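## Task

Choose three rods of three different colours, not the pink one, whose lengths add up to the pink rod's 9 cm. Lay them flat in one straight line, end to end, with the ends touching or nearly so. Lengths by colour in cm: blue 1, magenta 2, grey 3, orange 4, lime 5, purple 6, red 7, green 8, pink 9, turquoise 10. No second train may exist. Every rod outside the train must be at least one rod width away from it. The train must stay in place with no help from the robot. Finish by opening the grippers and pulling the arms away.

## Robot and tools

Robot: two 7-joint Kinova Gen3 arms, left_arm and right_arm, each fitted with a Robotiq 2F-85 parallel gripper. Their bases sit at (+0.037, +0.435, 0) and (+0.039, -0.401, 0) m in the scene frame. The names do not refer to image sides.

Frames: everything is given in one scene frame. Its origin is on the table top midway between the arms. +x points out over the table, +z points up, and left_arm is on the +y side. In a gripper's own frame, +z runs along the fingers away from the wrist and y is the direction in which the pads close. end_effector_position is the point between the pads when they are shut. Closed fingertips reach about 19 mm past it, open ones about 6 mm. Closing also pushes the tips about 13 mm farther out, so leave that gap above the table. Reported hand positions may be slightly off, more so at long reach.

Row layout, used by every motion tool: one flat list of 20 numbers covering both arms, even if only one moves. Numbers 1-10 are for left_arm: x, y, z (an absolute position in metres, scene frame), then qw, qx, qy, qz (an absolute orientation quaternion, w first, scene frame), then gripper position, force_limit, speed (each from -1 to 1). Numbers 11-20 give the same ten for right_arm. To keep an arm still, resend its last reported pose and its gripper's last three numbers; a 0 there counts as a real command. To hold an orientation, send the same quaternion in every row rather than copying the drifting reported one.

execute_actions(actions): a list of actions. Each action is a table of up to 15 rows, and each row lasts one 1/30 s step. A shorter table repeats its last row until 15 steps are done. Each step, the commanded pose is clipped to at most 70 mm and 16 degrees from where the gripper is, so distant targets need several actions. An action is refused for both arms if a target lies more than 0.6 m from the gripper's starting position along any gripper axis. If the first action fails that check, or any action is malformed, nothing runs. An empty list simply returns the state and images.

move(target, speed, blocking): target is one 20-number row of absolute poses plus gripper numbers, which are applied at the start. Each gripper travels in a straight line to its pose, both paths finishing together in 0.5 to 10 s. speed is the top path speed in m/s, from 0.002 to 0.5, default 0.25; turning is capped at twice that value in rad/s. There is no collision avoidance. A faster move or a target set deeper past a contact presses harder. With blocking=false the reply arrives after 0.5 s while motion continues. Any other motion is refused until a result shows the move has ended, so call wait or stop first.

wait(seconds): 0 to 10; lets time run with the last commands held. stop(): brakes a running move, though the fingers keep moving. zoom_image(camera, region): region is [x0, y0, x1, y1] in pixels, no larger than 504 by 504. Cameras: cam_head_left, cam_head_right, cam_left_wrist, cam_right_wrist, each 672x504. read_manual(section) only returns licence text. finished_scene(scene) ends scene 1 or 2 for good, so call it only once the train is built, released and stable.

Gripper numbers: position +1 is fully open (85 mm), about -0.8 brings the pads together, and -1 closes until blocked. force_limit runs from about 20 N at -1 through 128 N at 0 to 235 N at +1. speed runs from about 20 mm/s at -1 through 85 at 0 to 150 at +1, and a faster close grips a little harder. A new force_limit or speed only applies once the position value changes by at least 0.01.

Reading results: the state line gives each gripper's position and quaternion. Hand target lines show where the controller is currently steering. object_status codes: 0 moving, 1 blocked while opening, 2 blocked while closing (a grip), 3 reached the requested position or pads touching. Confirm a grasp by seeing 2. position_measured is in counts: 3 is open, about 78 is 60 mm, 130 is 40 mm, 180 is 20 mm, 230 is closed. Step readings may mark HELD steps. A pose unreachable line means the clearance check altered or blocked that arm. A move line reports done, off_target, moving, held or fault, with limits=paced (pose clipped) or limits=held (some steps blocked).

Avoid: pushing anything off the table, arms hitting each other, and hard presses against the table or rods. Joint load limits are 49.1 N m for the four big joints and 30.9 N m for the wrist joints; reaching one stops that arm for 10 s. Holding loads heats the motors, with a MOTOR HOT warning at 60 °C and an OVER-TEMPERATURE FAULT at 75 °C. Held rods may get tugged now and then.

Each tool is called after "Emit:" as a command line: name --argument value for each argument, lists and objects as JSON in quotes; but a table of rows of numbers goes row by row, as --pt "numbers of a row", without its own name.

## Session

Emit:
execute_actions --actions '[]'

Scene clock: 0.00 s.
left_arm: end_effector_position=(+0.2428, +0.5148, +0.2679) position_measured=3 object_status=3 end_effector_quat_wxyz=(+0.255, +0.939, -0.028, +0.230) | right_arm: end_effector_position=(+0.4531, -0.4891, +0.1804) position_measured=3 object_status=3 end_effector_quat_wxyz=(+0.111, -0.161, +0.733, -0.652)
Joint positions: left_arm=[-0.821  0.021 -0.603  2.241  0.557  1.392  3.045] | right_arm=[-1.004  0.968  0.27   2.157  1.233  1.245  0.152]
Joint velocities: left_arm=[ 0.001 -0.001 -0.002 -0.    -0.001  0.002 -0.   ] | right_arm=[ 0.     0.001  0.001  0.001 -0.    -0.     0.   ]
Motor temperatures (°C, as the motors report them): left_arm=[34 32 33 33 34 41 37] | right_arm=[34 30 31 30 43 44 37]
Hand target (left_arm): +0.243, +0.515, +0.268; +0.255, +0.939, -0.028, +0.230
Hand target (right_arm): +0.453, -0.489, +0.180; +0.111, -0.161, +0.733, -0.652

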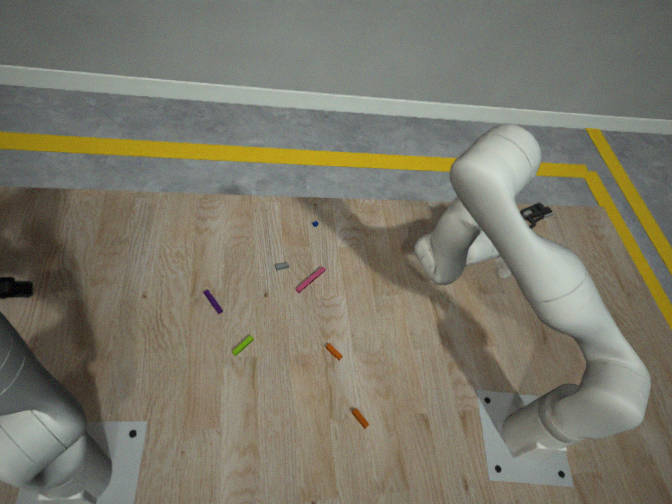

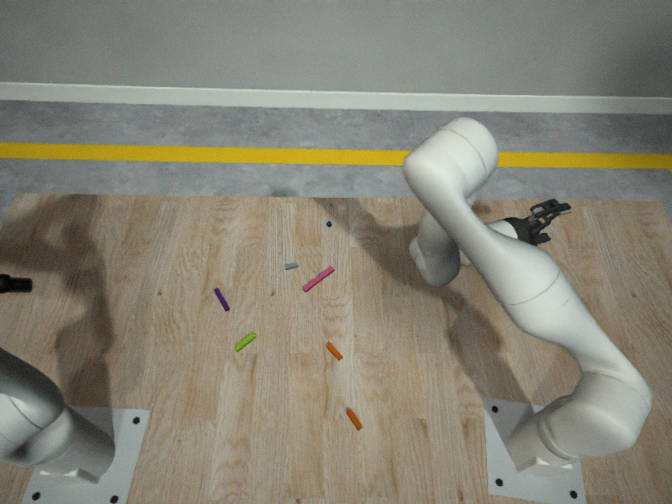

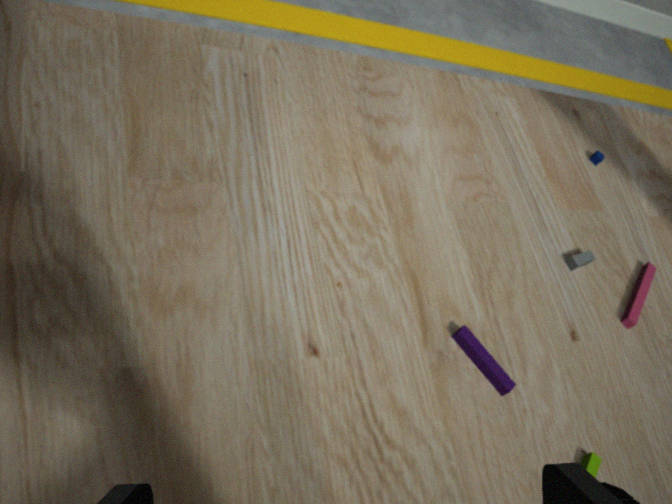

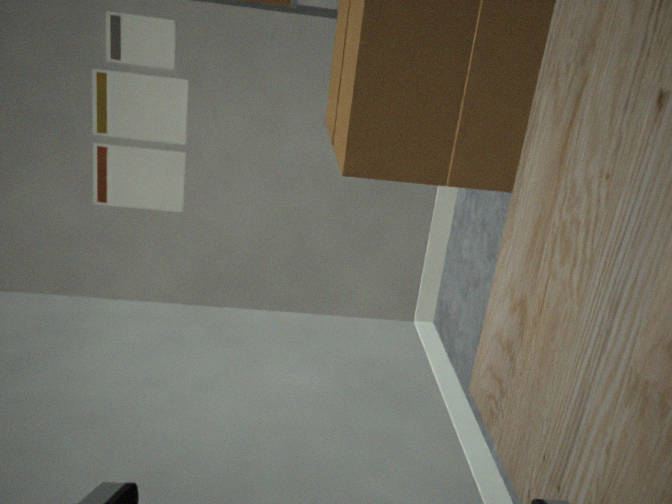

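Emit:
zoom_image --camera "cam_head_left" --region '[170, 190, 430, 504]'

Emit:
zoom_image --camera "cam_head_right" --region '[170, 190, 430, 504]'

Region (170, 190, 430, 504) of cam_head_left's 672x504 image, scaled by 1.605, with more detail than that image has; it fills the left 417 columns of this view, and the rest is white.

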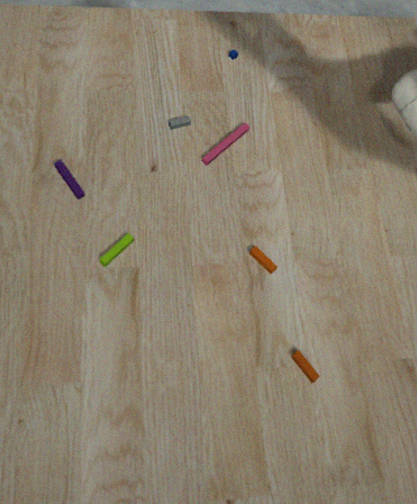

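Region (170, 190, 430, 504) of cam_head_right's 672x504 image, scaled by 1.605, with more detail than that image has; it fills the left 417 columns of this view, and the rest is white.

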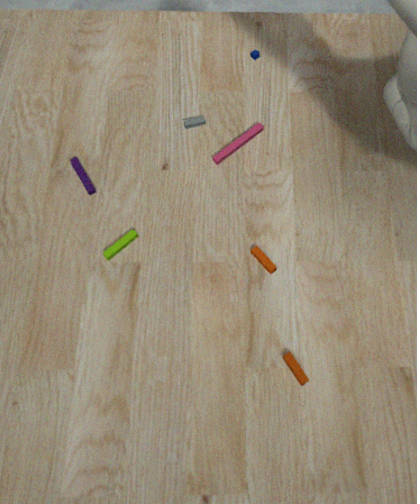

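Emit:
move --target '[0.40,0.12,0.30,0,1,0,0,1,0,0, 0.42,-0.64,0.20,0.111,-0.161,0.733,-0.652,1,0,0]' --speed 0.4

Scene clock: 5.73 s.
left_arm: end_effector_position=(+0.4000, +0.1204, +0.3003) position_measured=3 object_status=3 end_effector_quat_wxyz=(+0.000, +1.000, +0.001, -0.001) | right_arm: end_effector_position=(+0.4200, -0.6403, +0.2004) position_measured=3 object_status=3 end_effector_quat_wxyz=(+0.111, -0.161, +0.732, -0.652)
Joint positions: left_arm=[ 0.167  0.486  0.71   1.355 -0.311  1.415  5.647] | right_arm=[-0.725  0.97   0.416  2.452  1.749  1.136 -0.236]
Joint velocities: left_arm=[ 0.003  0.004  0.001 -0.    -0.001 -0.     0.001] | right_arm=[ 0.     0.001 -0.001 -0.     0.001  0.     0.   ]
Motor temperatures (°C, as the motors report them): left_arm=[34 32 33 33 34 41 37] | right_arm=[34 30 31 30 43 44 37]
Hand target (left_arm): +0.400, +0.120, +0.300; +0.000, +1.000, +0.001, -0.001
Hand target (right_arm): +0.420, -0.640, +0.200; +0.111, -0.161, +0.732, -0.652
Off the commanded pose (left_arm): 0.001 m, 0 deg.
Off the commanded pose (right_arm): 0.001 m, 0 deg.
move: done; limits=paced

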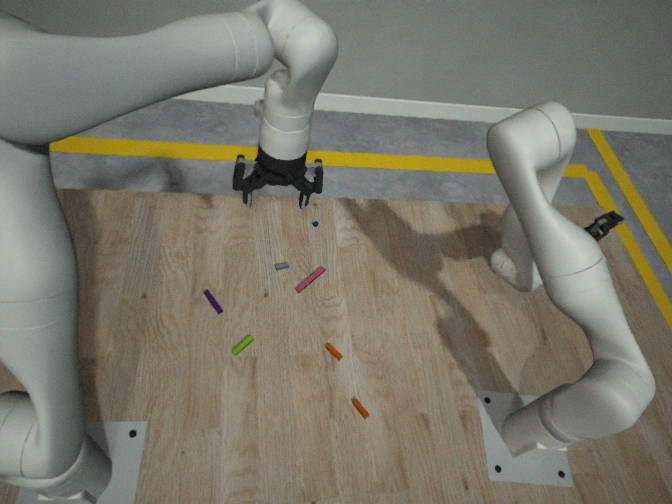

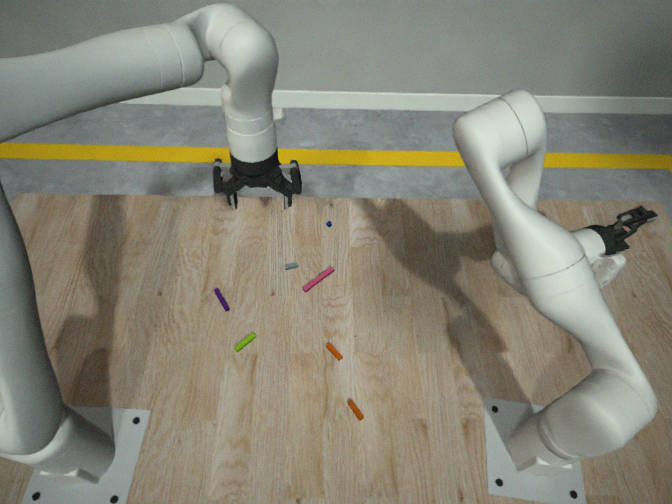

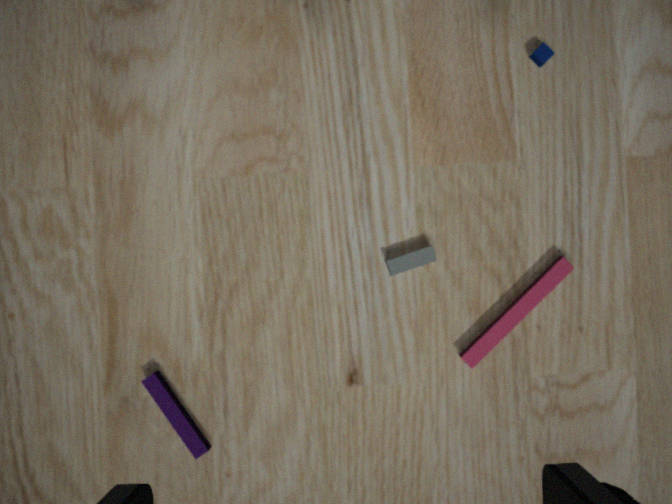

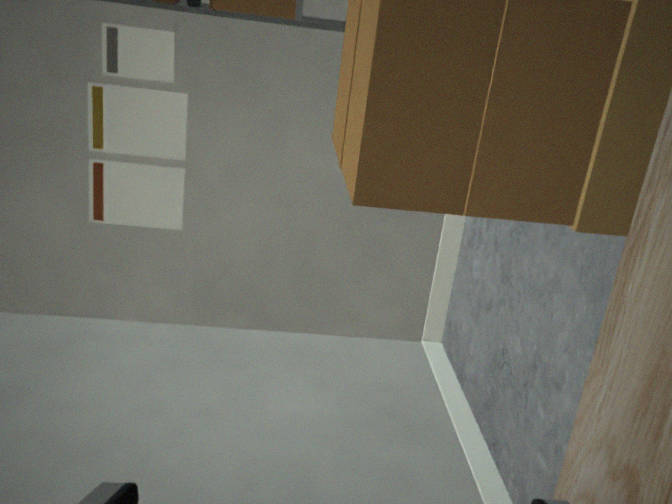

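Emit:
zoom_image --camera "cam_left_wrist" --region '[360, 20, 600, 300]'

Region (360, 20, 600, 300) of cam_left_wrist's 672x504 image, scaled by 1.800; it fills the left 432 columns of this view, and the rest is white.

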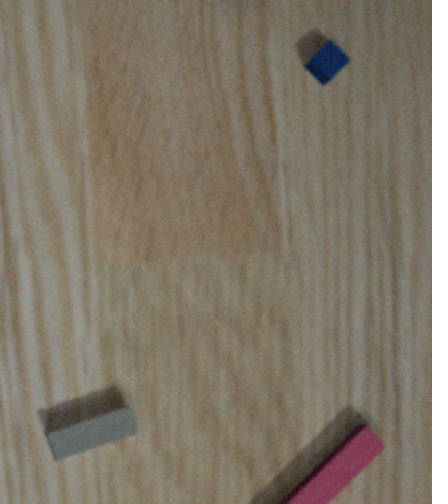

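Emit:
move --target '[0.579,-0.015,0.09,0,0.9026,-0.4305,0,-0.22,-0.8,0, 0.42,-0.64,0.20,0.111,-0.161,0.733,-0.652,1,0,0]' --speed 0.35

Scene clock: 11.50 s.
left_arm: end_effector_position=(+0.5803, -0.0139, +0.0913) position_measured=157 object_status=3 end_effector_quat_wxyz=(+0.000, +0.903, -0.430, +0.000) | right_arm: end_effector_position=(+0.4200, -0.6400, +0.2000) position_measured=3 object_status=3 end_effector_quat_wxyz=(+0.111, -0.161, +0.733, -0.652)
Joint positions: left_arm=[ 0.45   1.251  0.719  0.507 -0.677  1.498  4.666] | right_arm=[-0.725  0.968  0.416  2.452  1.748  1.135 -0.234]
Joint velocities: left_arm=[ 0.012  0.015 -0.001 -0.022  0.     0.008 -0.003] | right_arm=[ 0.    -0.001  0.     0.001  0.    -0.     0.   ]
Motor temperatures (°C, as the motors report them): left_arm=[34 32 33 33 34 41 37] | right_arm=[34 30 31 30 43 45 37]
Hand target (left_arm): +0.580, -0.015, +0.090; +0.001, +0.903, -0.430, -0.000
Hand target (right_arm): +0.420, -0.640, +0.200; +0.111, -0.161, +0.733, -0.652
Off the commanded pose (left_arm): 0.002 m, 0 deg.
Off the commanded pose (right_arm): 0.000 m, 0 deg.
move: done

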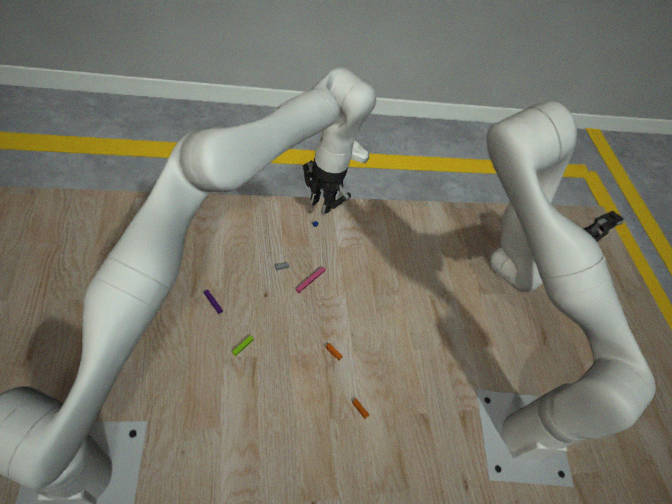

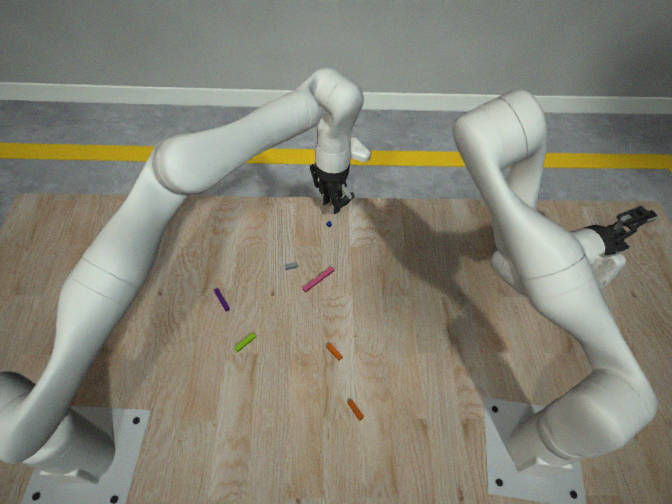

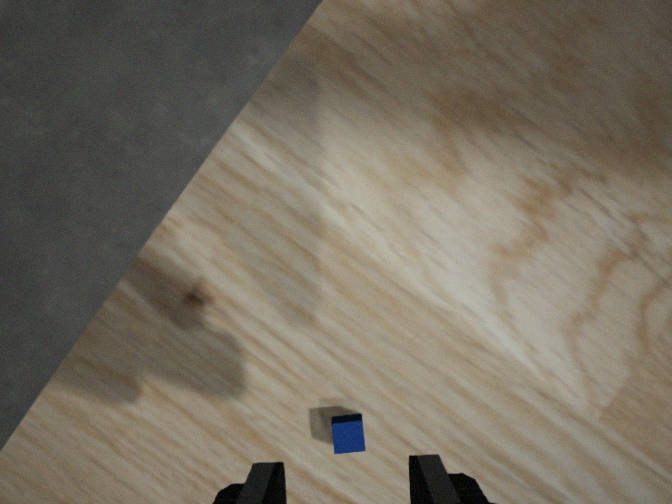

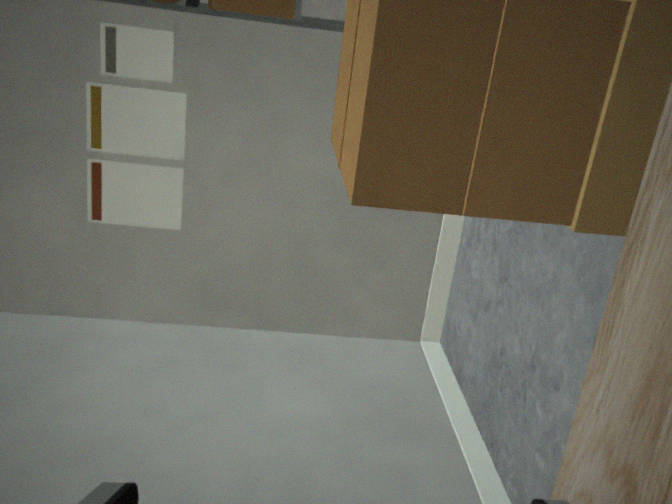

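Emit:
move --target '[0.579,-0.0125,0.032,0,0.9026,-0.4305,0,-0.22,-0.8,0, 0.42,-0.64,0.20,0.111,-0.161,0.733,-0.652,1,0,0]' --speed 0.12

Scene clock: 13.43 s.
left_arm: end_effector_position=(+0.5791, -0.0126, +0.0320) position_measured=157 object_status=3 end_effector_quat_wxyz=(-0.000, +0.903, -0.430, +0.000) | right_arm: end_effector_position=(+0.4200, -0.6400, +0.2000) position_measured=3 object_status=3 end_effector_quat_wxyz=(+0.111, -0.161, +0.733, -0.652)
Joint positions: left_arm=[ 0.429  1.302  0.705  0.599 -0.69   1.375  4.699] | right_arm=[-0.725  0.968  0.416  2.452  1.748  1.135 -0.234]
Joint velocities: left_arm=[-0.003 -0.002 -0.001  0.     0.001 -0.002 -0.   ] | right_arm=[-0.     0.001  0.001 -0.     0.001 -0.     0.   ]
Motor temperatures (°C, as the motors report them): left_arm=[34 32 33 33 34 41 37] | right_arm=[34 30 31 30 43 45 37]
Hand target (left_arm): +0.579, -0.013, +0.032; -0.000, +0.903, -0.430, +0.000
Hand target (right_arm): +0.420, -0.640, +0.200; +0.111, -0.161, +0.733, -0.652
Off the commanded pose (left_arm): 0.000 m, 0 deg.
Off the commanded pose (right_arm): 0.000 m, 0 deg.
move: done

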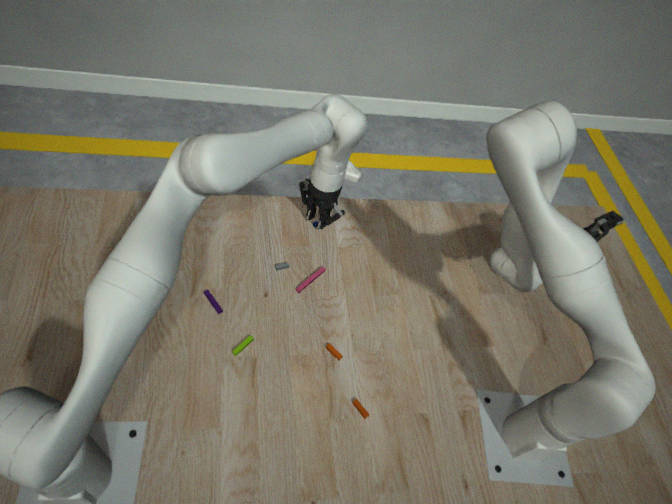

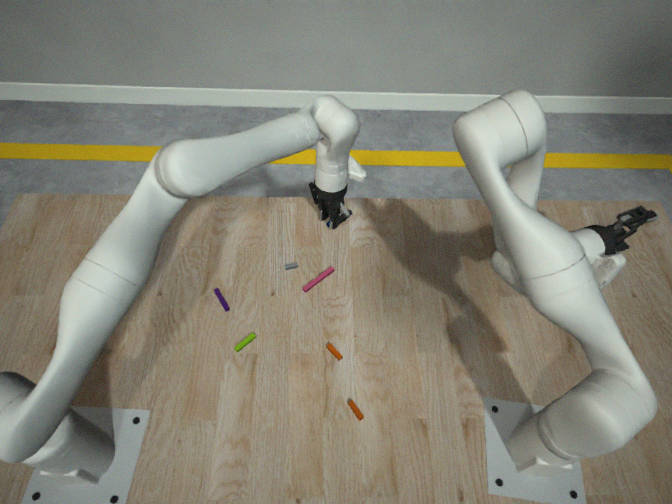

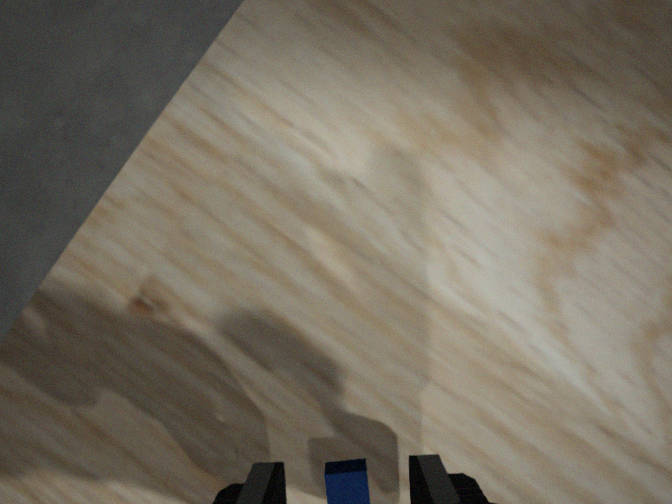

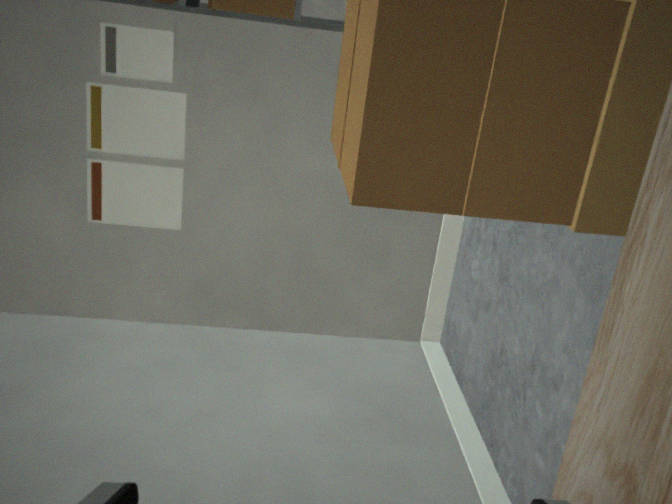

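Emit:
zoom_image --camera "cam_left_wrist" --region '[230, 404, 470, 504]'

Region (230, 404, 470, 504) of cam_left_wrist's 672x504 image, scaled by 2.100; it fills the top 210 rows of this view, and the rest is white.

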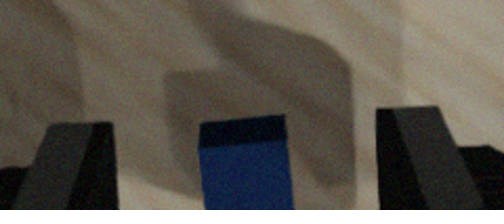

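Emit:
execute_actions --actions '[[[0.579,-0.0125,0.029,0,0.9026,-0.4305,0,-0.22,-0.8,0, 0.42,-0.64,0.20,0.111,-0.161,0.733,-0.652,1,0,0],[0.579,-0.0125,0.027,0,0.9026,-0.4305,0,-0.22,-0.8,0, 0.42,-0.64,0.20,0.111,-0.161,0.733,-0.652,1,0,0],[0.579,-0.0125,0.025,0,0.9026,-0.4305,0,-0.22,-0.8,0, 0.42,-0.64,0.20,0.111,-0.161,0.733,-0.652,1,0,0],[0.579,-0.0125,0.0225,0,0.9026,-0.4305,0,-0.22,-0.8,0, 0.42,-0.64,0.20,0.111,-0.161,0.733,-0.652,1,0,0]],[[0.579,-0.0125,0.0225,0,0.9026,-0.4305,0,-1,-0.8,-0.3, 0.42,-0.64,0.20,0.111,-0.161,0.733,-0.652,1,0,0]]]'

Scene clock: 15.57 s.
left_arm: end_effector_position=(+0.5790, -0.0125, +0.0226) position_measured=207 object_status=0 end_effector_quat_wxyz=(+0.000, +0.903, -0.430, +0.000) | right_arm: end_effector_position=(+0.4200, -0.6400, +0.2000) position_measured=3 object_status=3 end_effector_quat_wxyz=(+0.111, -0.161, +0.733, -0.652)
Joint positions: left_arm=[ 0.427  1.312  0.702  0.607 -0.693  1.358  4.702] | right_arm=[-0.725  0.968  0.416  2.452  1.748  1.135 -0.234]
Joint velocities: left_arm=[ 0.001  0.    -0.002 -0.    -0.    -0.001  0.   ] | right_arm=[ 0.     0.001 -0.001  0.    -0.001 -0.    -0.001]
Motor temperatures (°C, as the motors report them): left_arm=[34 32 33 33 34 41 37] | right_arm=[34 30 31 30 43 45 37]
Hand target (left_arm): +0.579, -0.013, +0.023; -0.000, +0.903, -0.430, +0.000
Hand target (right_arm): +0.420, -0.640, +0.200; +0.111, -0.161, +0.733, -0.652
Off the commanded pose (left_arm): 0.000 m, 0 deg.
Off the commanded pose (right_arm): 0.000 m, 0 deg.
Step readings (end_effector_position; steps 1 to 15: 1st action; 16 to 30: 2nd action):
0: left_arm (+0.5791, -0.0126, +0.0320) | right_arm (+0.4200, -0.6400, +0.2000)
1: left_arm (+0.5791, -0.0125, +0.0314) | right_arm (+0.4200, -0.6400, +0.2000)
2: left_arm (+0.5792, -0.0126, +0.0299) | right_arm (+0.4200, -0.6400, +0.2000)
4: left_arm (+0.5791, -0.0125, +0.0255) | right_arm (+0.4200, -0.6400, +0.2000)
8: left_arm (+0.5789, -0.0125, +0.0224) | right_arm (+0.4200, -0.6400, +0.2000)
15: left_arm (+0.5790, -0.0125, +0.0225) | right_arm (+0.4200, -0.6400, +0.2000)
16: left_arm (+0.5790, -0.0125, +0.0225) | right_arm (+0.4200, -0.6400, +0.2000)
17: left_arm (+0.5790, -0.0125, +0.0225) | right_arm (+0.4200, -0.6400, +0.2000)
19: left_arm (+0.5790, -0.0125, +0.0225) | right_arm (+0.4200, -0.6400, +0.2000)
23: left_arm (+0.5790, -0.0125, +0.0225) | right_arm (+0.4200, -0.6400, +0.2000)
30: end_effector_position above

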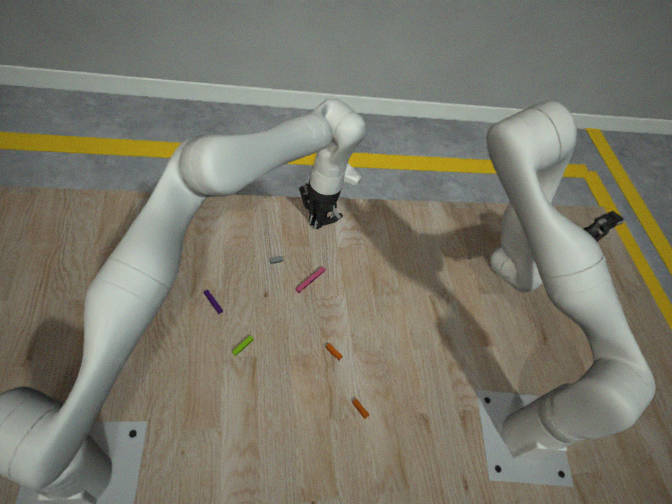

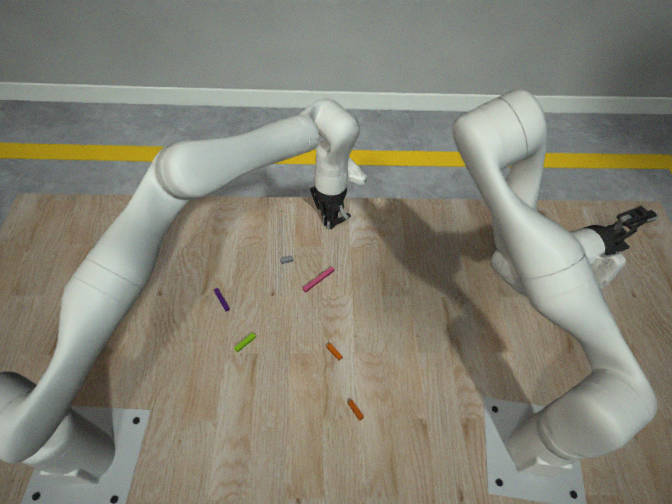

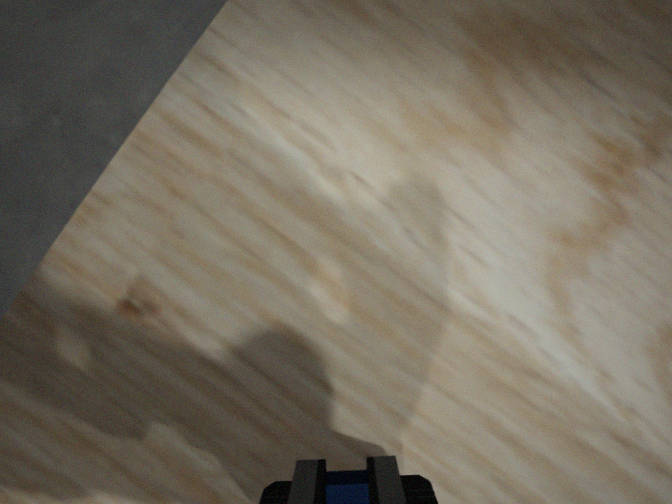

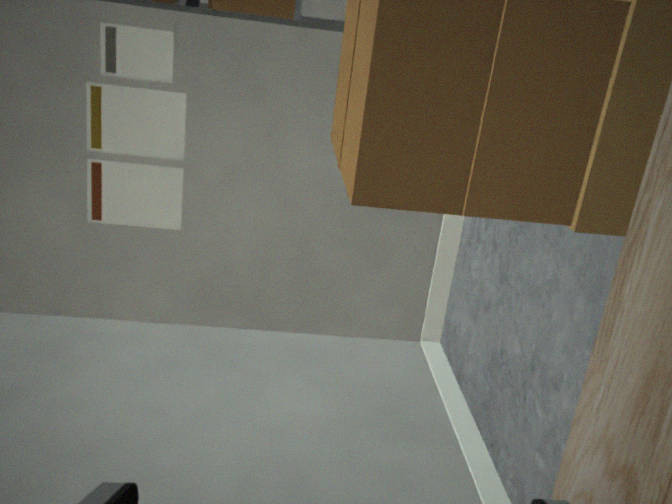

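Emit:
move --target '[0.461,0.119,0.09,0,0.7826,-0.6225,0,-1,-0.8,-0.3, 0.42,-0.64,0.20,0.111,-0.161,0.733,-0.652,1,0,0]' --speed 0.3

Scene clock: 17.90 s.
left_arm: end_effector_position=(+0.4607, +0.1186, +0.0896) position_measured=207 object_status=2 end_effector_quat_wxyz=(-0.001, +0.782, -0.623, -0.000) | right_arm: end_effector_position=(+0.4200, -0.6400, +0.2000) position_measured=3 object_status=3 end_effector_quat_wxyz=(+0.111, -0.161, +0.733, -0.652)
Joint positions: left_arm=[ 0.082  0.887  0.823  1.528 -0.717  1.049  4.524] | right_arm=[-0.725  0.968  0.416  2.452  1.748  1.135 -0.234]
Joint velocities: left_arm=[-0.001 -0.002  0.     0.001  0.001 -0.    -0.   ] | right_arm=[ 0.    -0.001  0.001  0.    -0.001 -0.    -0.   ]
Motor temperatures (°C, as the motors report them): left_arm=[34 33 33 33 34 41 37] | right_arm=[34 30 31 30 43 45 37]
Hand target (left_arm): +0.461, +0.119, +0.090; -0.001, +0.783, -0.623, +0.000
Hand target (right_arm): +0.420, -0.640, +0.200; +0.111, -0.161, +0.733, -0.652
Off the commanded pose (left_arm): 0.001 m, 0 deg.
Off the commanded pose (right_arm): 0.000 m, 0 deg.
move: done

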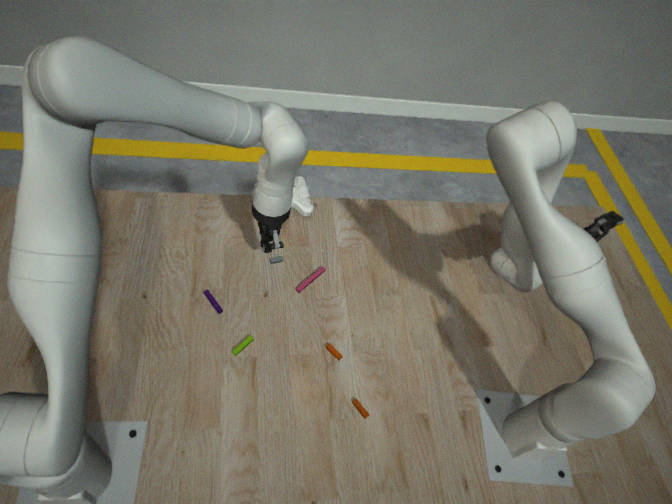

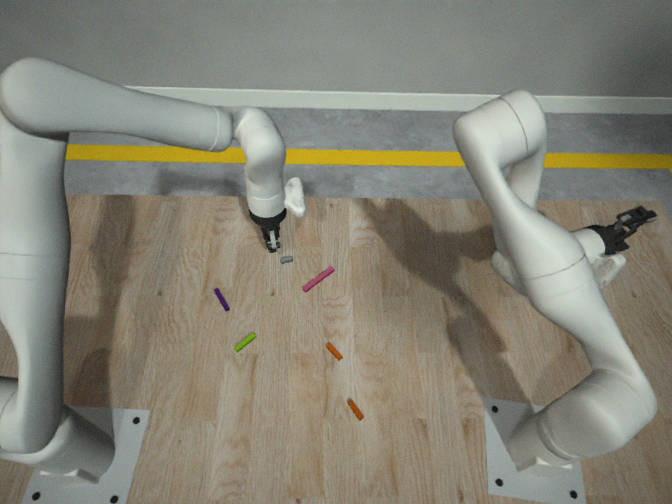

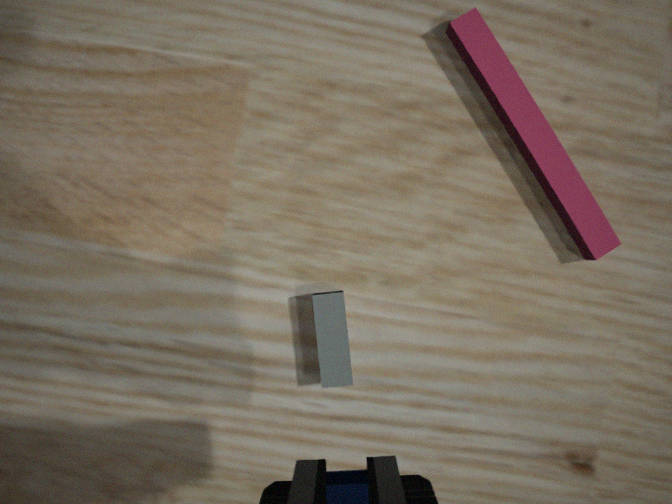

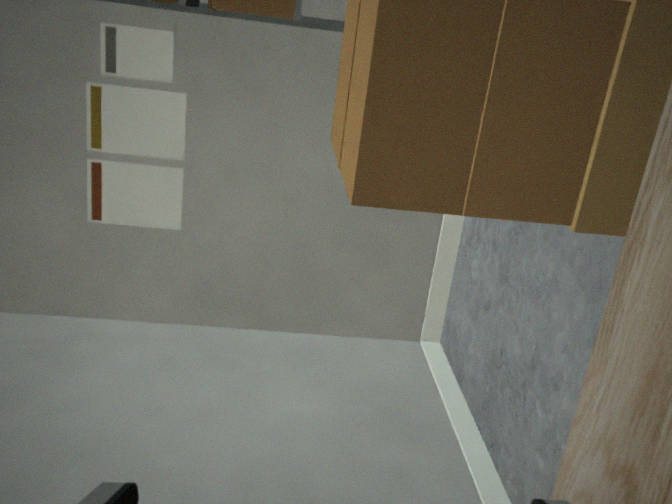

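Emit:
move --target '[0.4633,0.1167,0.0232,0,0.796,-0.605,0,-1,-0.8,-0.3, 0.42,-0.64,0.20,0.111,-0.161,0.733,-0.652,1,0,0]' --speed 0.1

Scene clock: 19.80 s.
left_arm: end_effector_position=(+0.4637, +0.1168, +0.0233) position_measured=207 object_status=2 end_effector_quat_wxyz=(-0.000, +0.796, -0.605, +0.000) | right_arm: end_effector_position=(+0.4200, -0.6400, +0.2000) position_measured=3 object_status=3 end_effector_quat_wxyz=(+0.111, -0.161, +0.733, -0.652)
Joint positions: left_arm=[ 0.12   0.985  0.743  1.554 -0.787  0.922  4.613] | right_arm=[-0.725  0.968  0.416  2.452  1.748  1.135 -0.234]
Joint velocities: left_arm=[ 0.003  0.004  0.    -0.     0.001 -0.    -0.   ] | right_arm=[-0.    -0.    -0.002  0.    -0.     0.    -0.001]
Motor temperatures (°C, as the motors report them): left_arm=[34 33 33 33 34 41 37] | right_arm=[34 30 32 30 43 45 37]
Hand target (left_arm): +0.463, +0.117, +0.023; -0.000, +0.796, -0.605, +0.000
Hand target (right_arm): +0.420, -0.640, +0.200; +0.111, -0.161, +0.733, -0.652
Off the commanded pose (left_arm): 0.000 m, 0 deg.
Off the commanded pose (right_arm): 0.000 m, 0 deg.
move: done

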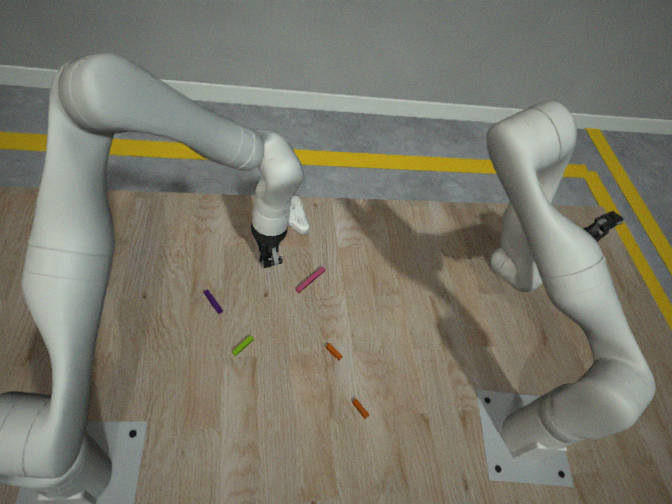

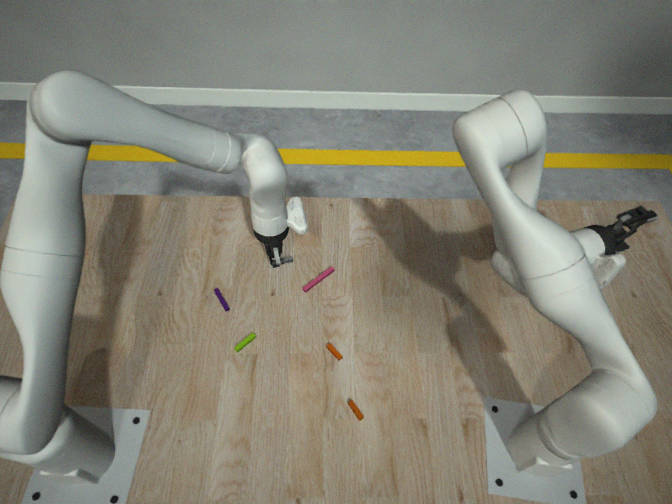

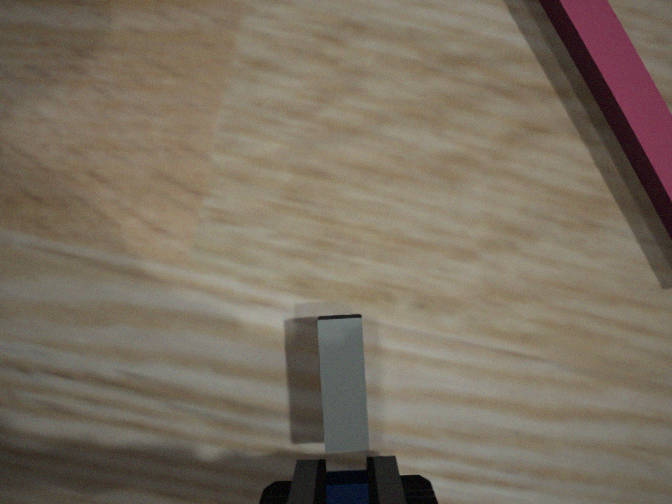

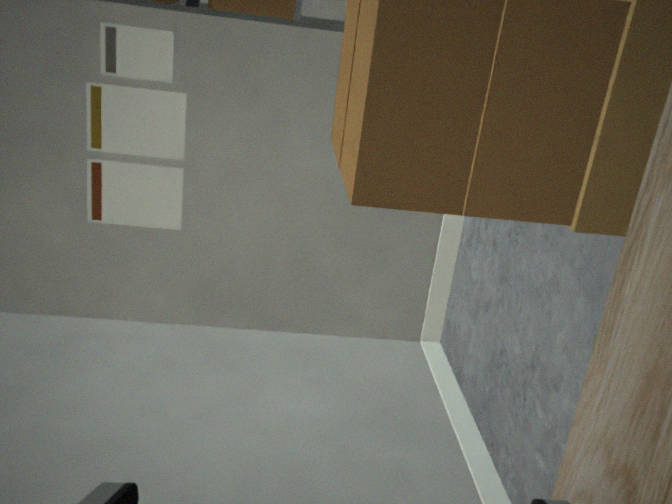

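Emit:
execute_actions --actions '[[[0.4633,0.1167,0.0232,0,0.796,-0.605,0,-0.22,-0.8,0.3, 0.42,-0.64,0.20,0.111,-0.161,0.733,-0.652,1,0,0],[0.4633,0.1167,0.0232,0,0.796,-0.605,0,-0.22,-0.8,0.3, 0.42,-0.64,0.20,0.111,-0.161,0.733,-0.652,1,0,0],[0.4633,0.1167,0.0232,0,0.796,-0.605,0,-0.22,-0.8,0.3, 0.42,-0.64,0.20,0.111,-0.161,0.733,-0.652,1,0,0],[0.4633,0.1167,0.0232,0,0.796,-0.605,0,-0.22,-0.8,0.3, 0.42,-0.64,0.20,0.111,-0.161,0.733,-0.652,1,0,0],[0.4633,0.1167,0.0232,0,0.796,-0.605,0,-0.22,-0.8,0.3, 0.42,-0.64,0.20,0.111,-0.161,0.733,-0.652,1,0,0],[0.4633,0.1167,0.0232,0,0.796,-0.605,0,-0.22,-0.8,0.3, 0.42,-0.64,0.20,0.111,-0.161,0.733,-0.652,1,0,0],[0.4633,0.1167,0.0232,0,0.796,-0.605,0,-0.22,-0.8,0.3, 0.42,-0.64,0.20,0.111,-0.161,0.733,-0.652,1,0,0],[0.4633,0.1167,0.026,0,0.796,-0.605,0,-0.22,-0.8,0.3, 0.42,-0.64,0.20,0.111,-0.161,0.733,-0.652,1,0,0],[0.4633,0.1167,0.030,0,0.796,-0.605,0,-0.22,-0.8,0.3, 0.42,-0.64,0.20,0.111,-0.161,0.733,-0.652,1,0,0],[0.4633,0.1167,0.034,0,0.796,-0.605,0,-0.22,-0.8,0.3, 0.42,-0.64,0.20,0.111,-0.161,0.733,-0.652,1,0,0],[0.4633,0.1167,0.038,0,0.796,-0.605,0,-0.22,-0.8,0.3, 0.42,-0.64,0.20,0.111,-0.161,0.733,-0.652,1,0,0],[0.4633,0.1167,0.042,0,0.796,-0.605,0,-0.22,-0.8,0.3, 0.42,-0.64,0.20,0.111,-0.161,0.733,-0.652,1,0,0]]]'

Emit:
move --target '[0.259,0.170,0.09,0,0.891,-0.454,0,-0.22,-0.8,0.3, 0.42,-0.64,0.20,0.111,-0.161,0.733,-0.652,1,0,0]' --speed 0.35

Scene clock: 23.30 s.
left_arm: end_effector_position=(+0.4629, +0.1160, +0.0417) position_measured=157 object_status=0 end_effector_quat_wxyz=(+0.001, +0.796, -0.605, +0.000) | right_arm: end_effector_position=(+0.4200, -0.6400, +0.2000) position_measured=3 object_status=3 end_effector_quat_wxyz=(+0.111, -0.161, +0.733, -0.652)
Joint positions: left_arm=[ 0.111  0.958  0.764  1.547 -0.764  0.956  4.597] | right_arm=[-0.725  0.968  0.416  2.452  1.748  1.135 -0.234]
Joint velocities: left_arm=[ 0.003 -0.001  0.014  0.001  0.011  0.016 -0.006] | right_arm=[-0.001  0.001 -0.002 -0.    -0.     0.    -0.   ]
Motor temperatures (°C, as the motors report them): left_arm=[34 33 33 33 34 41 37] | right_arm=[34 30 32 30 43 45 37]
Hand target (left_arm): +0.463, +0.117, +0.042; +0.000, +0.796, -0.605, -0.000
Hand target (right_arm): +0.420, -0.640, +0.200; +0.111, -0.161, +0.733, -0.652
Off the commanded pose (left_arm): 0.001 m, 0 deg.
Off the commanded pose (right_arm): 0.000 m, 0 deg.
Step readings (end_effector_position):
0: left_arm (+0.4635, +0.1167, +0.0232) | right_arm (+0.4200, -0.6400, +0.2000)
1: left_arm (+0.4635, +0.1167, +0.0232) | right_arm (+0.4200, -0.6400, +0.2000)
2: left_arm (+0.4634, +0.1167, +0.0232) | right_arm (+0.4200, -0.6400, +0.2000)
4: left_arm (+0.4633, +0.1167, +0.0232) | right_arm (+0.4200, -0.6400, +0.2000)
8: left_arm (+0.4634, +0.1168, +0.0237) | right_arm (+0.4200, -0.6400, +0.2000)
15: end_effector_position above

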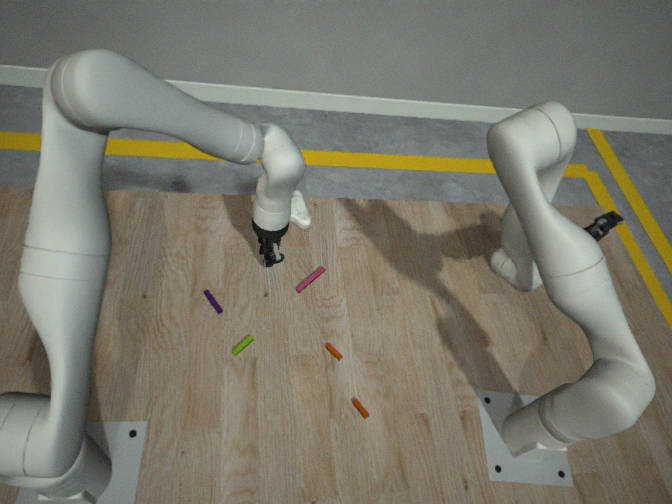

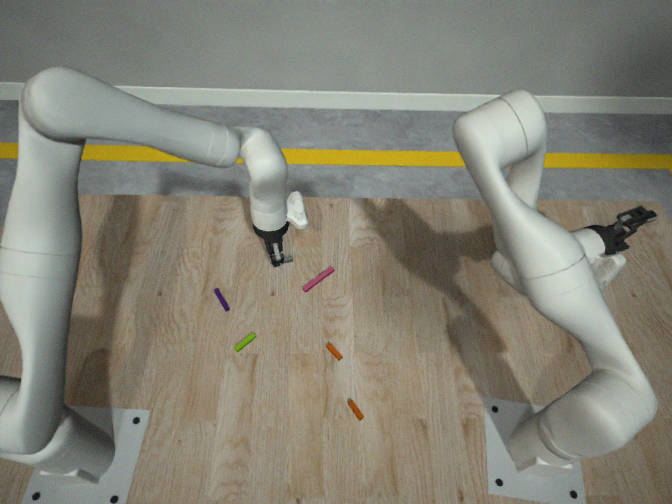

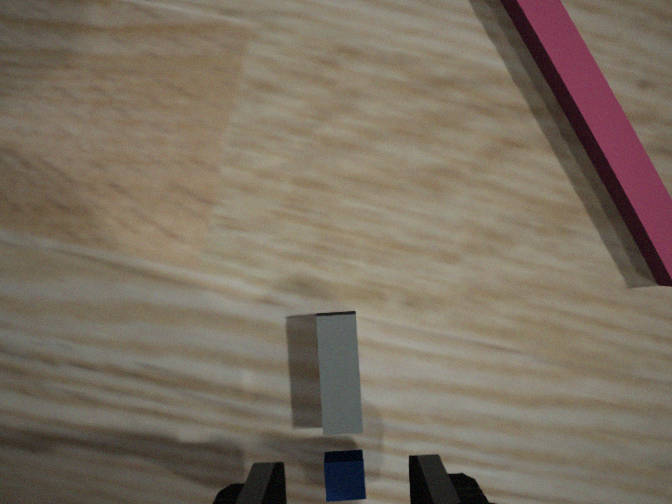

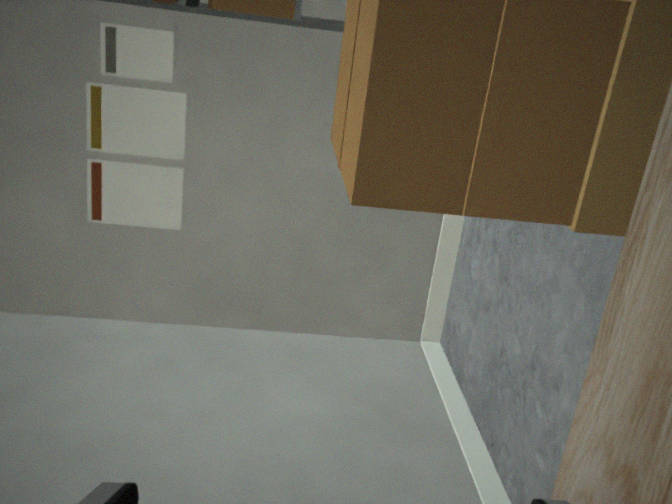

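Scene clock: 24.43 s.
left_arm: end_effector_position=(+0.2587, +0.1696, +0.0891) position_measured=157 object_status=3 end_effector_quat_wxyz=(-0.000, +0.891, -0.454, -0.001) | right_arm: end_effector_position=(+0.4200, -0.6400, +0.2000) position_measured=3 object_status=3 end_effector_quat_wxyz=(+0.111, -0.161, +0.733, -0.652)
Joint positions: left_arm=[ 0.172  0.558  0.787  2.162 -0.646  0.672  5.246] | right_arm=[-0.725  0.968  0.416  2.452  1.748  1.135 -0.234]
Joint velocities: left_arm=[ 0.003 -0.016  0.007  0.002 -0.005  0.001  0.005] | right_arm=[-0.001 -0.     0.     0.     0.001 -0.     0.   ]
Motor temperatures (°C, as the motors report them): left_arm=[34 33 33 33 34 41 37] | right_arm=[34 30 32 30 43 45 37]
Hand target (left_arm): +0.259, +0.169, +0.090; -0.000, +0.891, -0.454, +0.000
Hand target (right_arm): +0.420, -0.640, +0.200; +0.111, -0.161, +0.733, -0.652
Off the commanded pose (left_arm): 0.001 m, 0 deg.
Off the commanded pose (right_arm): 0.000 m, 0 deg.
move: done

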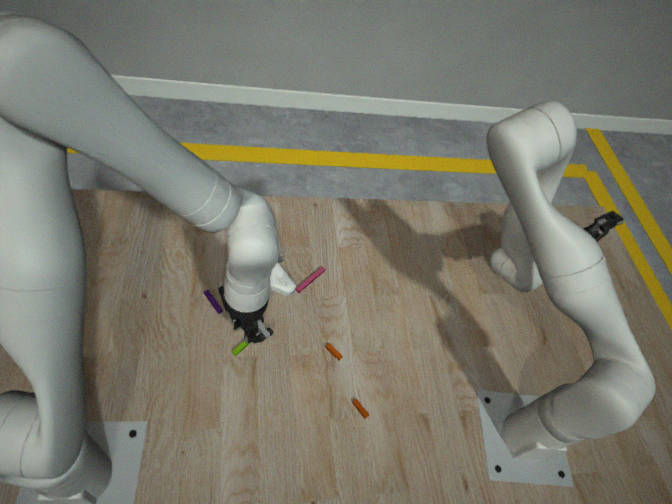

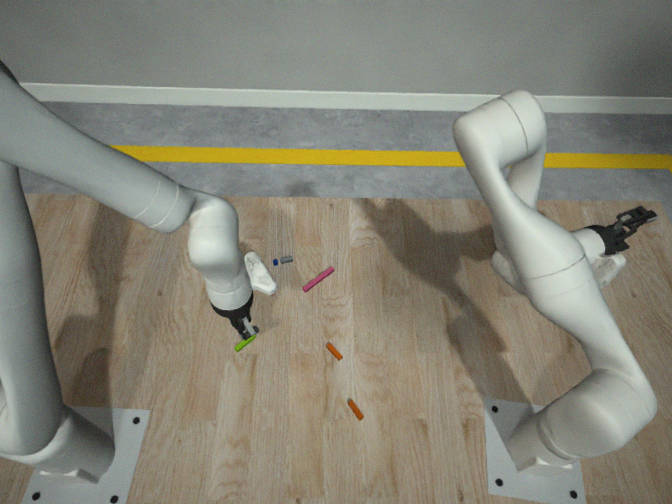

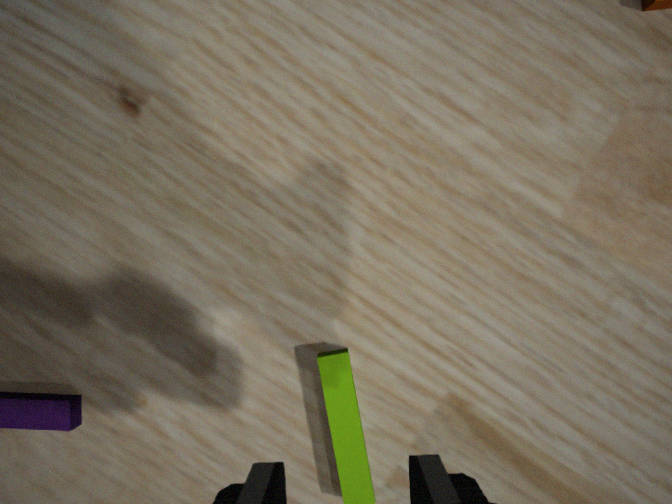

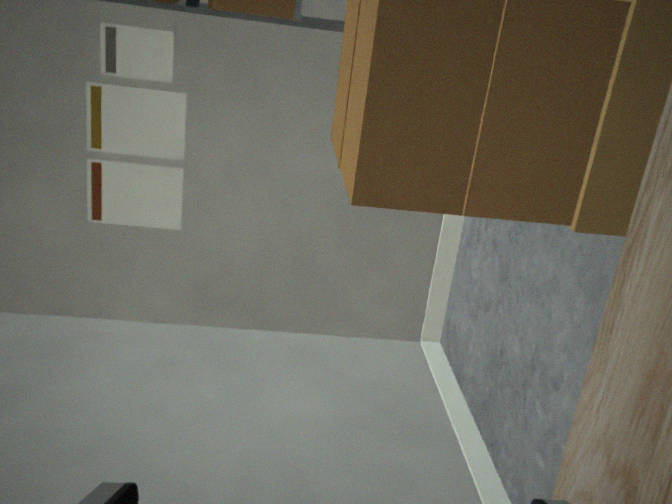

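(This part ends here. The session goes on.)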